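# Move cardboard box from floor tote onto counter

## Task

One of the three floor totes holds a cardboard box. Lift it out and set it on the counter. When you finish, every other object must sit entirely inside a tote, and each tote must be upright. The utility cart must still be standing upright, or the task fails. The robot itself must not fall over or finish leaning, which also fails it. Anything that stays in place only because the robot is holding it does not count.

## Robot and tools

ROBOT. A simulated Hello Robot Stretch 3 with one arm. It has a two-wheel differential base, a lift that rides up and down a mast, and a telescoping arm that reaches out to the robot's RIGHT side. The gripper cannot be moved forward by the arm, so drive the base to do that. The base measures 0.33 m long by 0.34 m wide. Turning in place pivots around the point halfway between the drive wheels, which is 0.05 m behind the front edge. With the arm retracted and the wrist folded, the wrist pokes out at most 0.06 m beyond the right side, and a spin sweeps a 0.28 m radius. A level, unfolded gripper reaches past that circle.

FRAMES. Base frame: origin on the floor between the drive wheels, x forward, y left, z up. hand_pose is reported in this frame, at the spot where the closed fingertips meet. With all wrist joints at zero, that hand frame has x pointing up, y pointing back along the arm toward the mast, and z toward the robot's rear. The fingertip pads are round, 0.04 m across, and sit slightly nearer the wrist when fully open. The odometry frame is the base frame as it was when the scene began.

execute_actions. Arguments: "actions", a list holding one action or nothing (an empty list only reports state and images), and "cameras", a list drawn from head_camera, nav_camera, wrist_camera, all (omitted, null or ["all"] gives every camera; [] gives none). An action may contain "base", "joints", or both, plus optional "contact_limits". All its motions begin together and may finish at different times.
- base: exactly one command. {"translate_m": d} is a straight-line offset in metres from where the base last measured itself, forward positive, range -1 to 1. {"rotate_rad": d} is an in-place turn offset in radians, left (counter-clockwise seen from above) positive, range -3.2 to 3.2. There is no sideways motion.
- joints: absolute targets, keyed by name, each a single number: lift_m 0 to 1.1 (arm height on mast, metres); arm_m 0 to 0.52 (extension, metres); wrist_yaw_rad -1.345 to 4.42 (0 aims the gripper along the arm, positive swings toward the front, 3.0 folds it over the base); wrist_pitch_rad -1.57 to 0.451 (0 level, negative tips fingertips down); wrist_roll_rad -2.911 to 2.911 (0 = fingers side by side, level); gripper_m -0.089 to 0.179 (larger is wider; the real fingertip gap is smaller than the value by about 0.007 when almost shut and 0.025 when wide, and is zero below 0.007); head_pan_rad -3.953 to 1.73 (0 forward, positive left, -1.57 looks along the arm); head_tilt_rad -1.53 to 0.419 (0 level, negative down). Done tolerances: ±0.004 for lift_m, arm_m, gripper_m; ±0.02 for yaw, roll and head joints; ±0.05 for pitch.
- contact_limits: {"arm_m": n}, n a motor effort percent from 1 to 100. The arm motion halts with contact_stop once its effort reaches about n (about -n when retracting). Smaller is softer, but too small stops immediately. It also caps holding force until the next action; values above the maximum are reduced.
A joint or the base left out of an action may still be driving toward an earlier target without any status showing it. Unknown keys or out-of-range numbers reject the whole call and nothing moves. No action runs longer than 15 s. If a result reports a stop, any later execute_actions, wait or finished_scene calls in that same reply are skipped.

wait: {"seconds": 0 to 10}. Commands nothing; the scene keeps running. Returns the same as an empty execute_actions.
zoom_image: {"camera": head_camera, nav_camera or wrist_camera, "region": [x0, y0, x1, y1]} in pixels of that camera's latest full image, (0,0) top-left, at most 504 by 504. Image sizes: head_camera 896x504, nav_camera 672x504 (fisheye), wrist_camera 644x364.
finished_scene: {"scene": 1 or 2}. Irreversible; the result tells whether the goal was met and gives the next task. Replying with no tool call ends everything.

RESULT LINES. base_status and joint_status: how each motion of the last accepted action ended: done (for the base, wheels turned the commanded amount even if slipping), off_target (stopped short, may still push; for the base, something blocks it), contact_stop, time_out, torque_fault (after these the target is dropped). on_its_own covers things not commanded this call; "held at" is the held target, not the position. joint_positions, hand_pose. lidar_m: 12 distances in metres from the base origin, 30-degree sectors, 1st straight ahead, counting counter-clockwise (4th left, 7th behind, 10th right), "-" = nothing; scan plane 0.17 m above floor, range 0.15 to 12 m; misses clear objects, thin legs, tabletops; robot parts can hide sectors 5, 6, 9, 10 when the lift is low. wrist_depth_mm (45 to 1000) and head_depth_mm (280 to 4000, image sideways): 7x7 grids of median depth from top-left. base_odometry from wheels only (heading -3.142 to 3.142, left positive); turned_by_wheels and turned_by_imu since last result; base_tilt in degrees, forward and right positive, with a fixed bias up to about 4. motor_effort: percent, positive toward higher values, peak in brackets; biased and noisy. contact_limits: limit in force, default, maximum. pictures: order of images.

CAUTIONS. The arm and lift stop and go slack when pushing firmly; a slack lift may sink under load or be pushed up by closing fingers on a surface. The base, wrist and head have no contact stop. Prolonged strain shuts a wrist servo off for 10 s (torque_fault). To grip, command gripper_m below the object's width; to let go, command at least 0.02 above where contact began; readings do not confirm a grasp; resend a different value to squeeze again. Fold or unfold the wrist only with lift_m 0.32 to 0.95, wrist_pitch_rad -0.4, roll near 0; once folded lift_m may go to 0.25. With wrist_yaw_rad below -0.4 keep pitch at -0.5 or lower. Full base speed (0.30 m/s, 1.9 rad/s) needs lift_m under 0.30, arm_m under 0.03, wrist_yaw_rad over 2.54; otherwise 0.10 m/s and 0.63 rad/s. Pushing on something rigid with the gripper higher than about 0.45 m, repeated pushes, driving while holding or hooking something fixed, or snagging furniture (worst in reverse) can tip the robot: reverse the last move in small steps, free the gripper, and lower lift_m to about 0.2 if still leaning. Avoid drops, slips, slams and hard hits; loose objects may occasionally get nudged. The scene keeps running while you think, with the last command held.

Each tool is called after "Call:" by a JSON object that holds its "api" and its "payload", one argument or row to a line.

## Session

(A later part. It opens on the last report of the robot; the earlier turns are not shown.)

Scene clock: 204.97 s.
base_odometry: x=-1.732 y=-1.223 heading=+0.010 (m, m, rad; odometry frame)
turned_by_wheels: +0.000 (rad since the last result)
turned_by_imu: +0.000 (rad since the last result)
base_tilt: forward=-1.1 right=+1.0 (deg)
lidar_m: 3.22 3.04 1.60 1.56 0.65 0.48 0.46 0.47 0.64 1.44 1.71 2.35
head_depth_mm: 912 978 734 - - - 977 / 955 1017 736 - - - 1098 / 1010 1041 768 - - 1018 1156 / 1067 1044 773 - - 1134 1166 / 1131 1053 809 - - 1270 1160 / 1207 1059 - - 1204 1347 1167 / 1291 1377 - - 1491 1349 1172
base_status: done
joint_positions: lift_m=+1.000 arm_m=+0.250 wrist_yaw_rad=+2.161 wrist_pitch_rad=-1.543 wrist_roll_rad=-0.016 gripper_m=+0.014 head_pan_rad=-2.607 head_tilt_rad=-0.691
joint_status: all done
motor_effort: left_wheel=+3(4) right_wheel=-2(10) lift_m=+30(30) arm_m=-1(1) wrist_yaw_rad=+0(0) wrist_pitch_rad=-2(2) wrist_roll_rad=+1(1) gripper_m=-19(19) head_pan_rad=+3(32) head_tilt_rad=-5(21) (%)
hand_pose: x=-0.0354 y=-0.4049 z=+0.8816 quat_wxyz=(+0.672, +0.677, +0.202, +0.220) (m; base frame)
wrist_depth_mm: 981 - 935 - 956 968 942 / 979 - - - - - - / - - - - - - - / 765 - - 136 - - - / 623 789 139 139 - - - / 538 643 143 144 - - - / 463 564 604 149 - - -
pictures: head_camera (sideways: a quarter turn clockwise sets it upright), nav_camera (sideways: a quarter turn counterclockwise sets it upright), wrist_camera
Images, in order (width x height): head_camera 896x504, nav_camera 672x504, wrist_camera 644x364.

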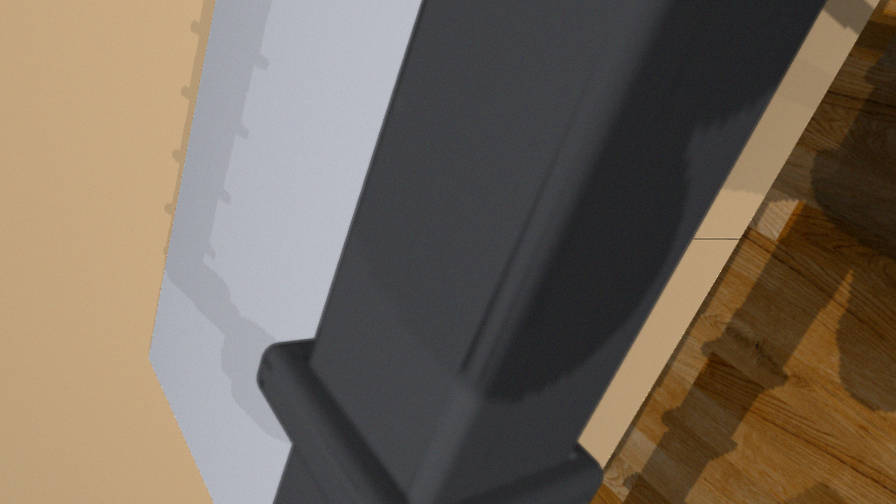

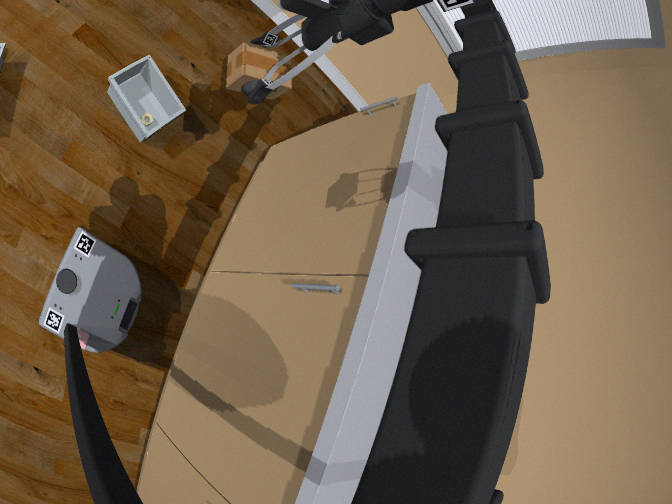

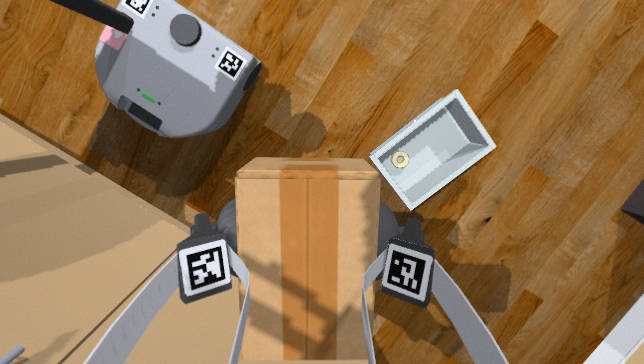

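Call:
{"api": "execute_actions", "payload": {
  "actions": [
    {"base": {"rotate_rad": -0.7}, "joints": {"lift_m": 1.1, "arm_m": 0.32, "head_pan_rad": -1.7, "head_tilt_rad": -0.6}}
  ]
}}

Scene clock: 218.50 s.
base_odometry: x=-1.732 y=-1.223 heading=-0.690 (m, m, rad; odometry frame)
turned_by_wheels: -0.700 (rad since the last result)
turned_by_imu: -0.703 (rad since the last result)
base_tilt: forward=-1.1 right=+1.0 (deg)
lidar_m: 1.76 3.22 3.43 2.33 1.65 0.81 0.51 0.46 0.46 0.56 1.71 1.44
head_depth_mm: 992 1058 868 637 588 679 796 / 1049 1132 871 638 661 774 931 / 1120 1210 874 656 752 896 1124 / - - 831 520 871 1067 1204 / - 1495 840 847 1028 1321 1196 / 1468 1662 885 994 1267 1424 1201 / 1605 1785 1899 2049 1733 1414 1204
base_status: done
joint_positions: lift_m=+1.100 arm_m=+0.320 wrist_yaw_rad=+2.161 wrist_pitch_rad=-1.544 wrist_roll_rad=-0.016 gripper_m=+0.014 head_pan_rad=-1.707 head_tilt_rad=-0.606
joint_status: all done
motor_effort: left_wheel=+2(8) right_wheel=-2(10) lift_m=+31(35) arm_m=+3(3) wrist_yaw_rad=-2(1) wrist_pitch_rad=-2(2) wrist_roll_rad=+1(1) gripper_m=-18(19) head_pan_rad=+4(42) head_tilt_rad=+3(15) (%)
hand_pose: x=-0.0355 y=-0.4745 z=+0.9815 quat_wxyz=(+0.672, +0.677, +0.202, +0.220) (m; base frame)
wrist_depth_mm: - - - - - - - / - - - - - - - / - - - - - - - / - - 837 136 735 673 611 / 665 610 139 140 448 424 391 / 420 403 144 144 259 274 259 / 267 257 257 150 260 263 263
pictures: head_camera (sideways: a quarter turn clockwise sets it upright), nav_camera (sideways: a quarter turn counterclockwise sets it upright), wrist_camera
Images, in order (width x height): head_camera 896x504, nav_camera 672x504, wrist_camera 644x364.

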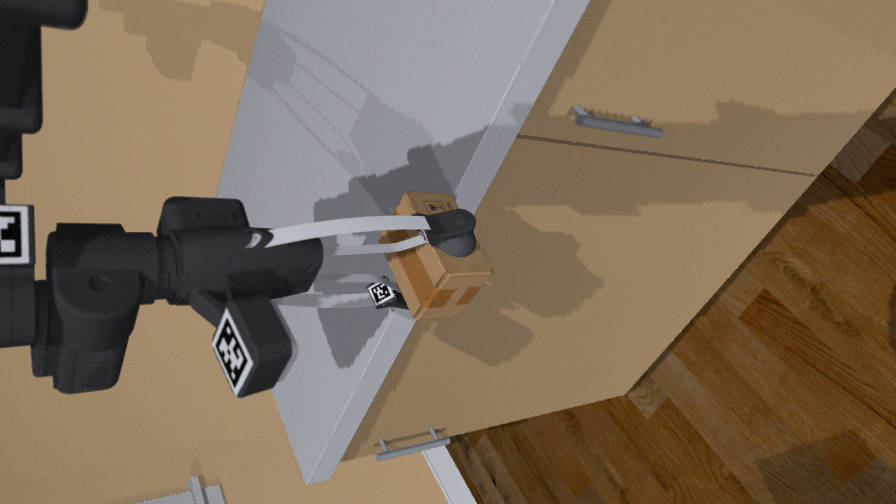

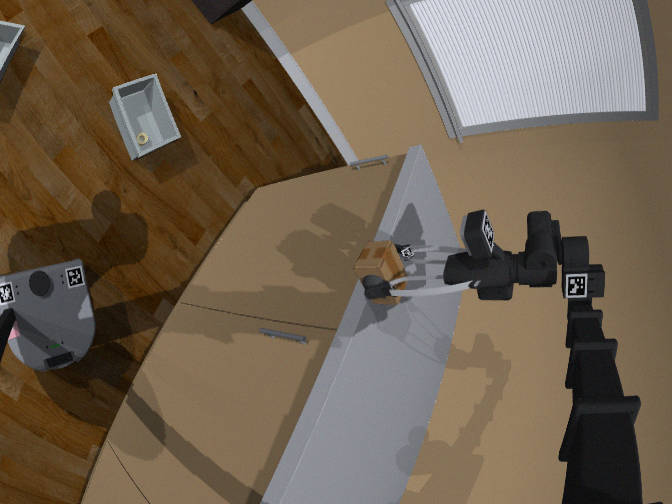

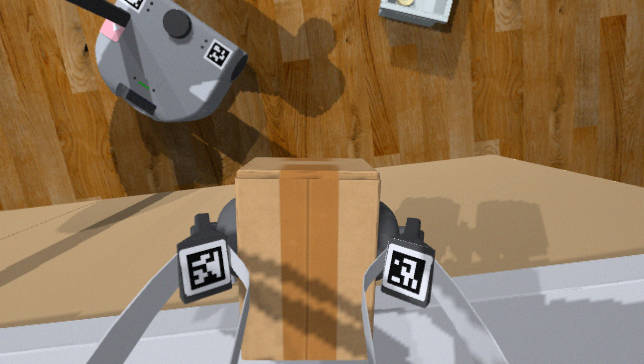

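Call:
{"api": "execute_actions", "payload": {
  "actions": [
    {"base": {"rotate_rad": -0.75}, "joints": {"arm_m": 0.5, "lift_m": 1.078, "head_pan_rad": -1.55, "head_tilt_rad": -0.55}}
  ],
  "cameras": ["head_camera", "wrist_camera"]
}}

Scene clock: 226.13 s.
base_odometry: x=-1.732 y=-1.223 heading=-1.440 (m, m, rad; odometry frame)
turned_by_wheels: -0.750 (rad since the last result)
turned_by_imu: -0.753 (rad since the last result)
base_tilt: forward=-1.1 right=+1.0 (deg)
lidar_m: 1.44 1.76 2.65 3.22 2.73 1.56 1.88 0.59 0.46 0.46 0.49 0.73
head_depth_mm: - 975 979 687 548 648 788 / 917 984 983 688 567 661 812 / - - 926 662 570 678 838 / 902 999 990 694 572 695 864 / 922 1020 997 696 593 717 891 / 925 1031 998 696 595 730 931 / 936 1043 1004 699 626 757 960
base_status: done
joint_positions: lift_m=+1.078 arm_m=+0.500 wrist_yaw_rad=+2.161 wrist_pitch_rad=-1.544 wrist_roll_rad=-0.016 gripper_m=+0.014 head_pan_rad=-1.557 head_tilt_rad=-0.557
joint_status: all done
motor_effort: left_wheel=+2(9) right_wheel=-2(11) lift_m=+19(28) arm_m=+3(1) wrist_yaw_rad=+0(0) wrist_pitch_rad=-2(2) wrist_roll_rad=+1(1) gripper_m=-19(19) head_pan_rad=+3(19) head_tilt_rad=+3(11) (%)
hand_pose: x=-0.0356 y=-0.6545 z=+0.9602 quat_wxyz=(+0.673, +0.677, +0.202, +0.220) (m; base frame)
wrist_depth_mm: 190 191 192 194 195 195 198 / 196 197 198 200 199 202 204 / 201 203 206 205 206 207 209 / 208 210 209 136 213 214 214 / 215 214 140 139 218 222 223 / 219 222 144 144 229 228 232 / 230 229 229 148 236 237 238
pictures: head_camera (sideways: a quarter turn clockwise sets it upright), wrist_camera
Images, in order (width x height): head_camera 896x504, wrist_camera 644x364.

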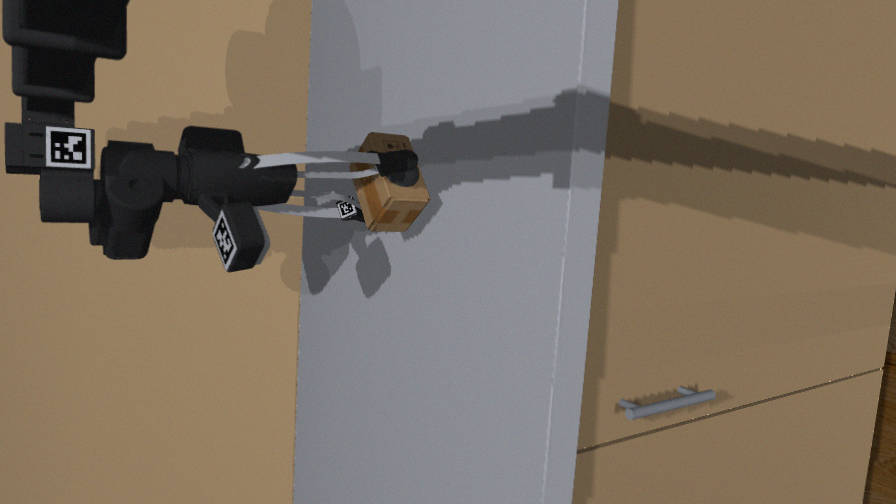

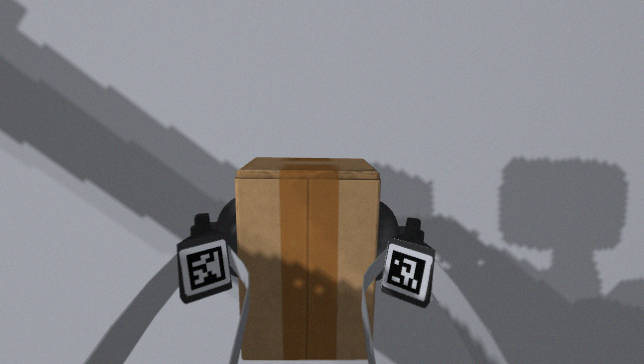

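Call:
{"api": "execute_actions", "payload": {
  "actions": [
    {"joints": {"lift_m": 1.054}}
  ],
  "cameras": ["wrist_camera"]
}}

Scene clock: 230.30 s.
base_odometry: x=-1.732 y=-1.223 heading=-1.440 (m, m, rad; odometry frame)
turned_by_wheels: +0.000 (rad since the last result)
turned_by_imu: +0.000 (rad since the last result)
base_tilt: forward=-1.1 right=+1.0 (deg)
lidar_m: 1.43 1.76 2.64 3.23 2.72 1.56 1.89 0.59 0.46 0.46 0.49 0.73
head_depth_mm: 853 997 980 686 548 646 786 / 868 980 987 689 569 661 813 / 877 - 879 663 570 679 839 / 908 1016 934 693 572 696 866 / 918 1018 996 696 595 717 897 / 926 1034 999 697 595 730 931 / 938 1044 1001 701 626 755 958
base_status: not commanded
joint_positions: lift_m=+1.054 arm_m=+0.500 wrist_yaw_rad=+2.161 wrist_pitch_rad=-1.544 wrist_roll_rad=-0.016 gripper_m=+0.014 head_pan_rad=-1.557 head_tilt_rad=-0.557
joint_status: all done
motor_effort: left_wheel=+2(2) right_wheel=-2(2) lift_m=+20(20) arm_m=+3(3) wrist_yaw_rad=+0(0) wrist_pitch_rad=-2(2) wrist_roll_rad=+0(1) gripper_m=-18(20) head_pan_rad=+4(4) head_tilt_rad=+4(4) (%)
hand_pose: x=-0.0356 y=-0.6545 z=+0.9362 quat_wxyz=(+0.673, +0.677, +0.202, +0.220) (m; base frame)
wrist_depth_mm: 168 169 170 171 172 173 174 / 172 173 176 175 177 179 180 / 178 179 179 181 183 183 185 / 183 184 184 136 188 189 192 / 188 191 139 139 193 195 196 / 196 197 144 144 202 204 205 / 203 205 201 149 207 209 210
pictures: wrist_camera
Images, in order (width x height): wrist_camera 644x364.

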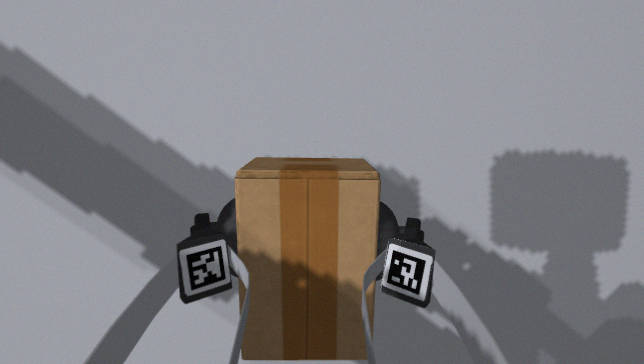

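Call:
{"api": "execute_actions", "payload": {
  "actions": [
    {"joints": {"gripper_m": 0.11}}
  ],
  "cameras": ["head_camera", "wrist_camera"]
}}

Scene clock: 233.00 s.
base_odometry: x=-1.732 y=-1.223 heading=-1.440 (m, m, rad; odometry frame)
turned_by_wheels: +0.000 (rad since the last result)
turned_by_imu: +0.000 (rad since the last result)
base_tilt: forward=-1.0 right=+1.0 (deg)
lidar_m: 1.44 1.76 2.64 3.22 2.73 1.55 1.88 0.59 0.46 0.46 0.49 0.73
head_depth_mm: 855 1000 979 689 548 645 787 / 867 982 980 688 569 662 810 / 876 - 929 664 569 677 833 / 907 1020 984 694 572 696 862 / 914 1021 996 696 595 714 892 / 927 1036 995 696 595 730 932 / 934 1040 1005 699 627 756 958
base_status: not commanded
joint_positions: lift_m=+1.054 arm_m=+0.500 wrist_yaw_rad=+2.161 wrist_pitch_rad=-1.545 wrist_roll_rad=-0.016 gripper_m=+0.110 head_pan_rad=-1.557 head_tilt_rad=-0.557
joint_status: all done
motor_effort: left_wheel=+2(2) right_wheel=-2(2) lift_m=+20(19) arm_m=+3(3) wrist_yaw_rad=+0(0) wrist_pitch_rad=-2(2) wrist_roll_rad=+0(0) gripper_m=+0(81) head_pan_rad=+4(4) head_tilt_rad=+3(2) (%)
hand_pose: x=-0.0357 y=-0.6546 z=+0.9362 quat_wxyz=(+0.673, +0.677, +0.202, +0.220) (m; base frame)
wrist_depth_mm: 168 169 169 172 172 173 174 / 173 174 174 177 177 179 179 / 179 179 181 182 183 183 185 / 183 184 182 139 189 190 190 / 189 189 142 141 192 196 197 / 196 199 196 145 202 203 206 / 202 204 202 150 208 210 211
pictures: head_camera (sideways: a quarter turn clockwise sets it upright), wrist_camera
Images, in order (width x height): head_camera 896x504, wrist_camera 644x364.

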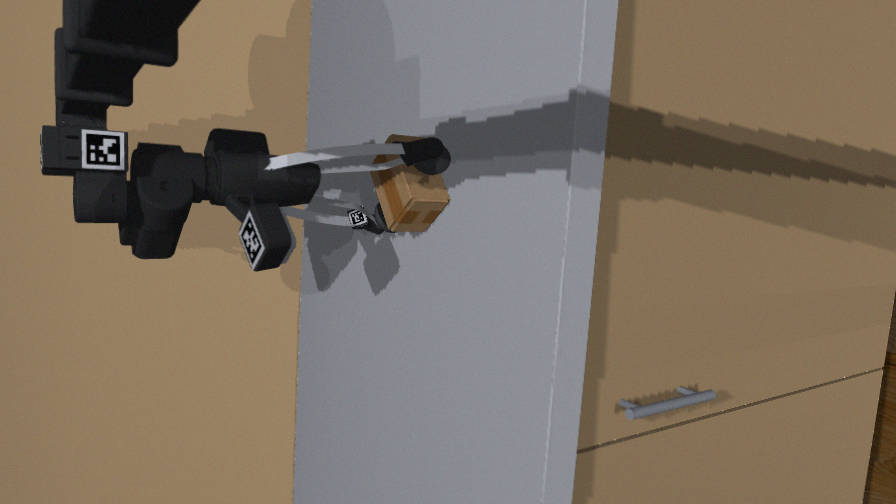

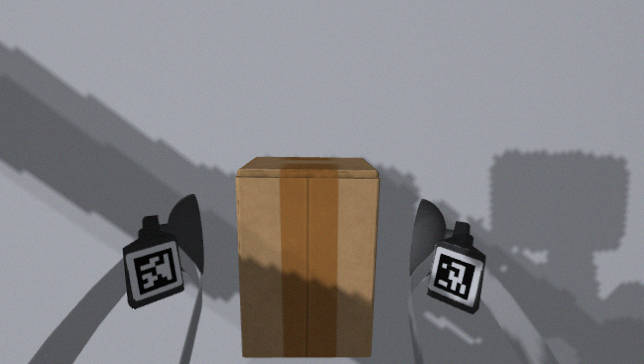

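Call:
{"api": "execute_actions", "payload": {
  "actions": [
    {"joints": {"lift_m": 1.1, "head_pan_rad": 0.7, "head_tilt_rad": -0.8}}
  ]
}}

Scene clock: 239.77 s.
base_odometry: x=-1.732 y=-1.223 heading=-1.440 (m, m, rad; odometry frame)
turned_by_wheels: +0.000 (rad since the last result)
turned_by_imu: +0.000 (rad since the last result)
base_tilt: forward=-1.0 right=+1.0 (deg)
lidar_m: 1.44 1.76 2.65 3.22 2.73 1.56 1.88 0.59 0.46 0.46 0.49 0.73
head_depth_mm: 1572 1666 1928 1763 1479 1252 1128 / 1640 1807 1998 1759 1487 1283 1130 / 1913 2176 2068 1754 1492 1290 1131 / 2151 2463 2174 1758 1483 1282 1129 / 2382 2692 2190 1783 1468 1291 1130 / 2716 2908 2189 1800 1465 1299 1131 / 3092 2872 2214 1796 1505 1297 1138
base_status: not commanded
joint_positions: lift_m=+1.100 arm_m=+0.500 wrist_yaw_rad=+2.161 wrist_pitch_rad=-1.545 wrist_roll_rad=-0.016 gripper_m=+0.110 head_pan_rad=+0.693 head_tilt_rad=-0.790
joint_status: all done
motor_effort: left_wheel=+2(2) right_wheel=-2(2) lift_m=+30(31) arm_m=+3(3) wrist_yaw_rad=-1(1) wrist_pitch_rad=-2(2) wrist_roll_rad=+1(1) gripper_m=+0(1) head_pan_rad=+4(40) head_tilt_rad=-5(26) (%)
hand_pose: x=-0.0357 y=-0.6546 z=+0.9815 quat_wxyz=(+0.673, +0.677, +0.202, +0.220) (m; base frame)
wrist_depth_mm: 210 210 213 214 215 216 217 / 216 215 219 220 221 223 225 / 222 223 225 225 226 231 231 / 228 230 228 183 235 238 236 / 234 236 237 189 243 244 246 / 245 251 246 195 254 252 253 / 250 253 255 257 260 261 264
pictures: head_camera (sideways: a quarter turn clockwise sets it upright), nav_camera (sideways: a quarter turn counterclockwise sets it upright), wrist_camera
Images, in order (width x height): head_camera 896x504, nav_camera 672x504, wrist_camera 644x364.

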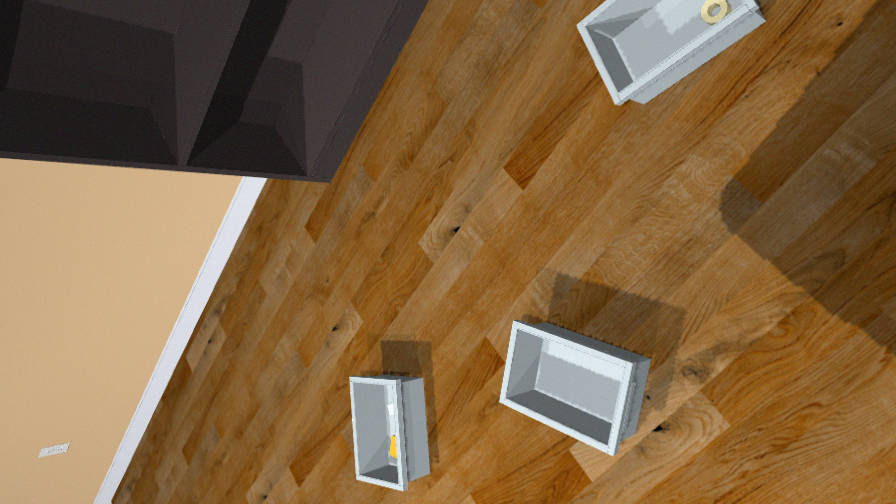

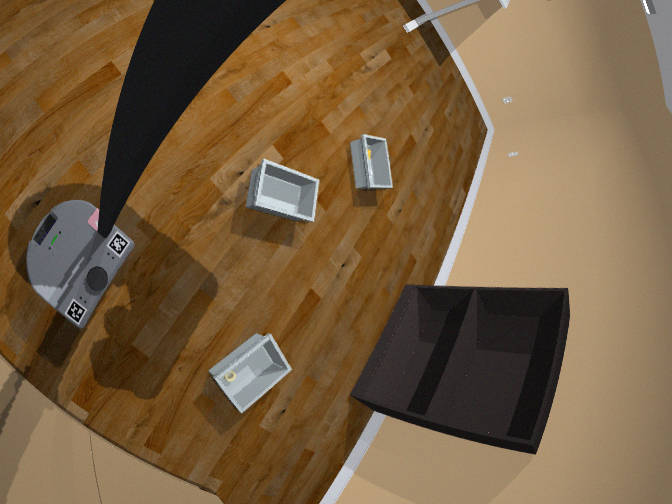

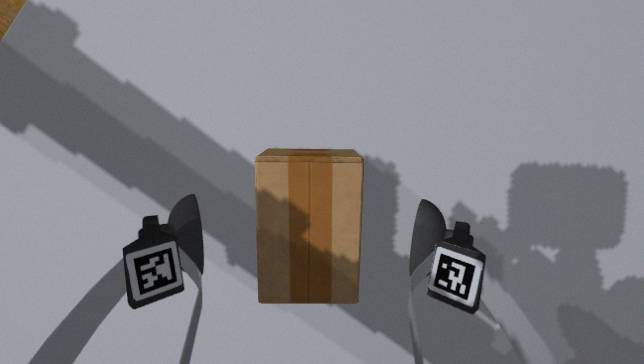

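The box sits on the counter clear of the gripper, the totes are upright with their items inside, and the robot never went near the cart. I'm finishing scene 2.

Call:
{"api": "finished_scene", "payload": {
  "scene": 2
}}

The scene is finished: the task was done.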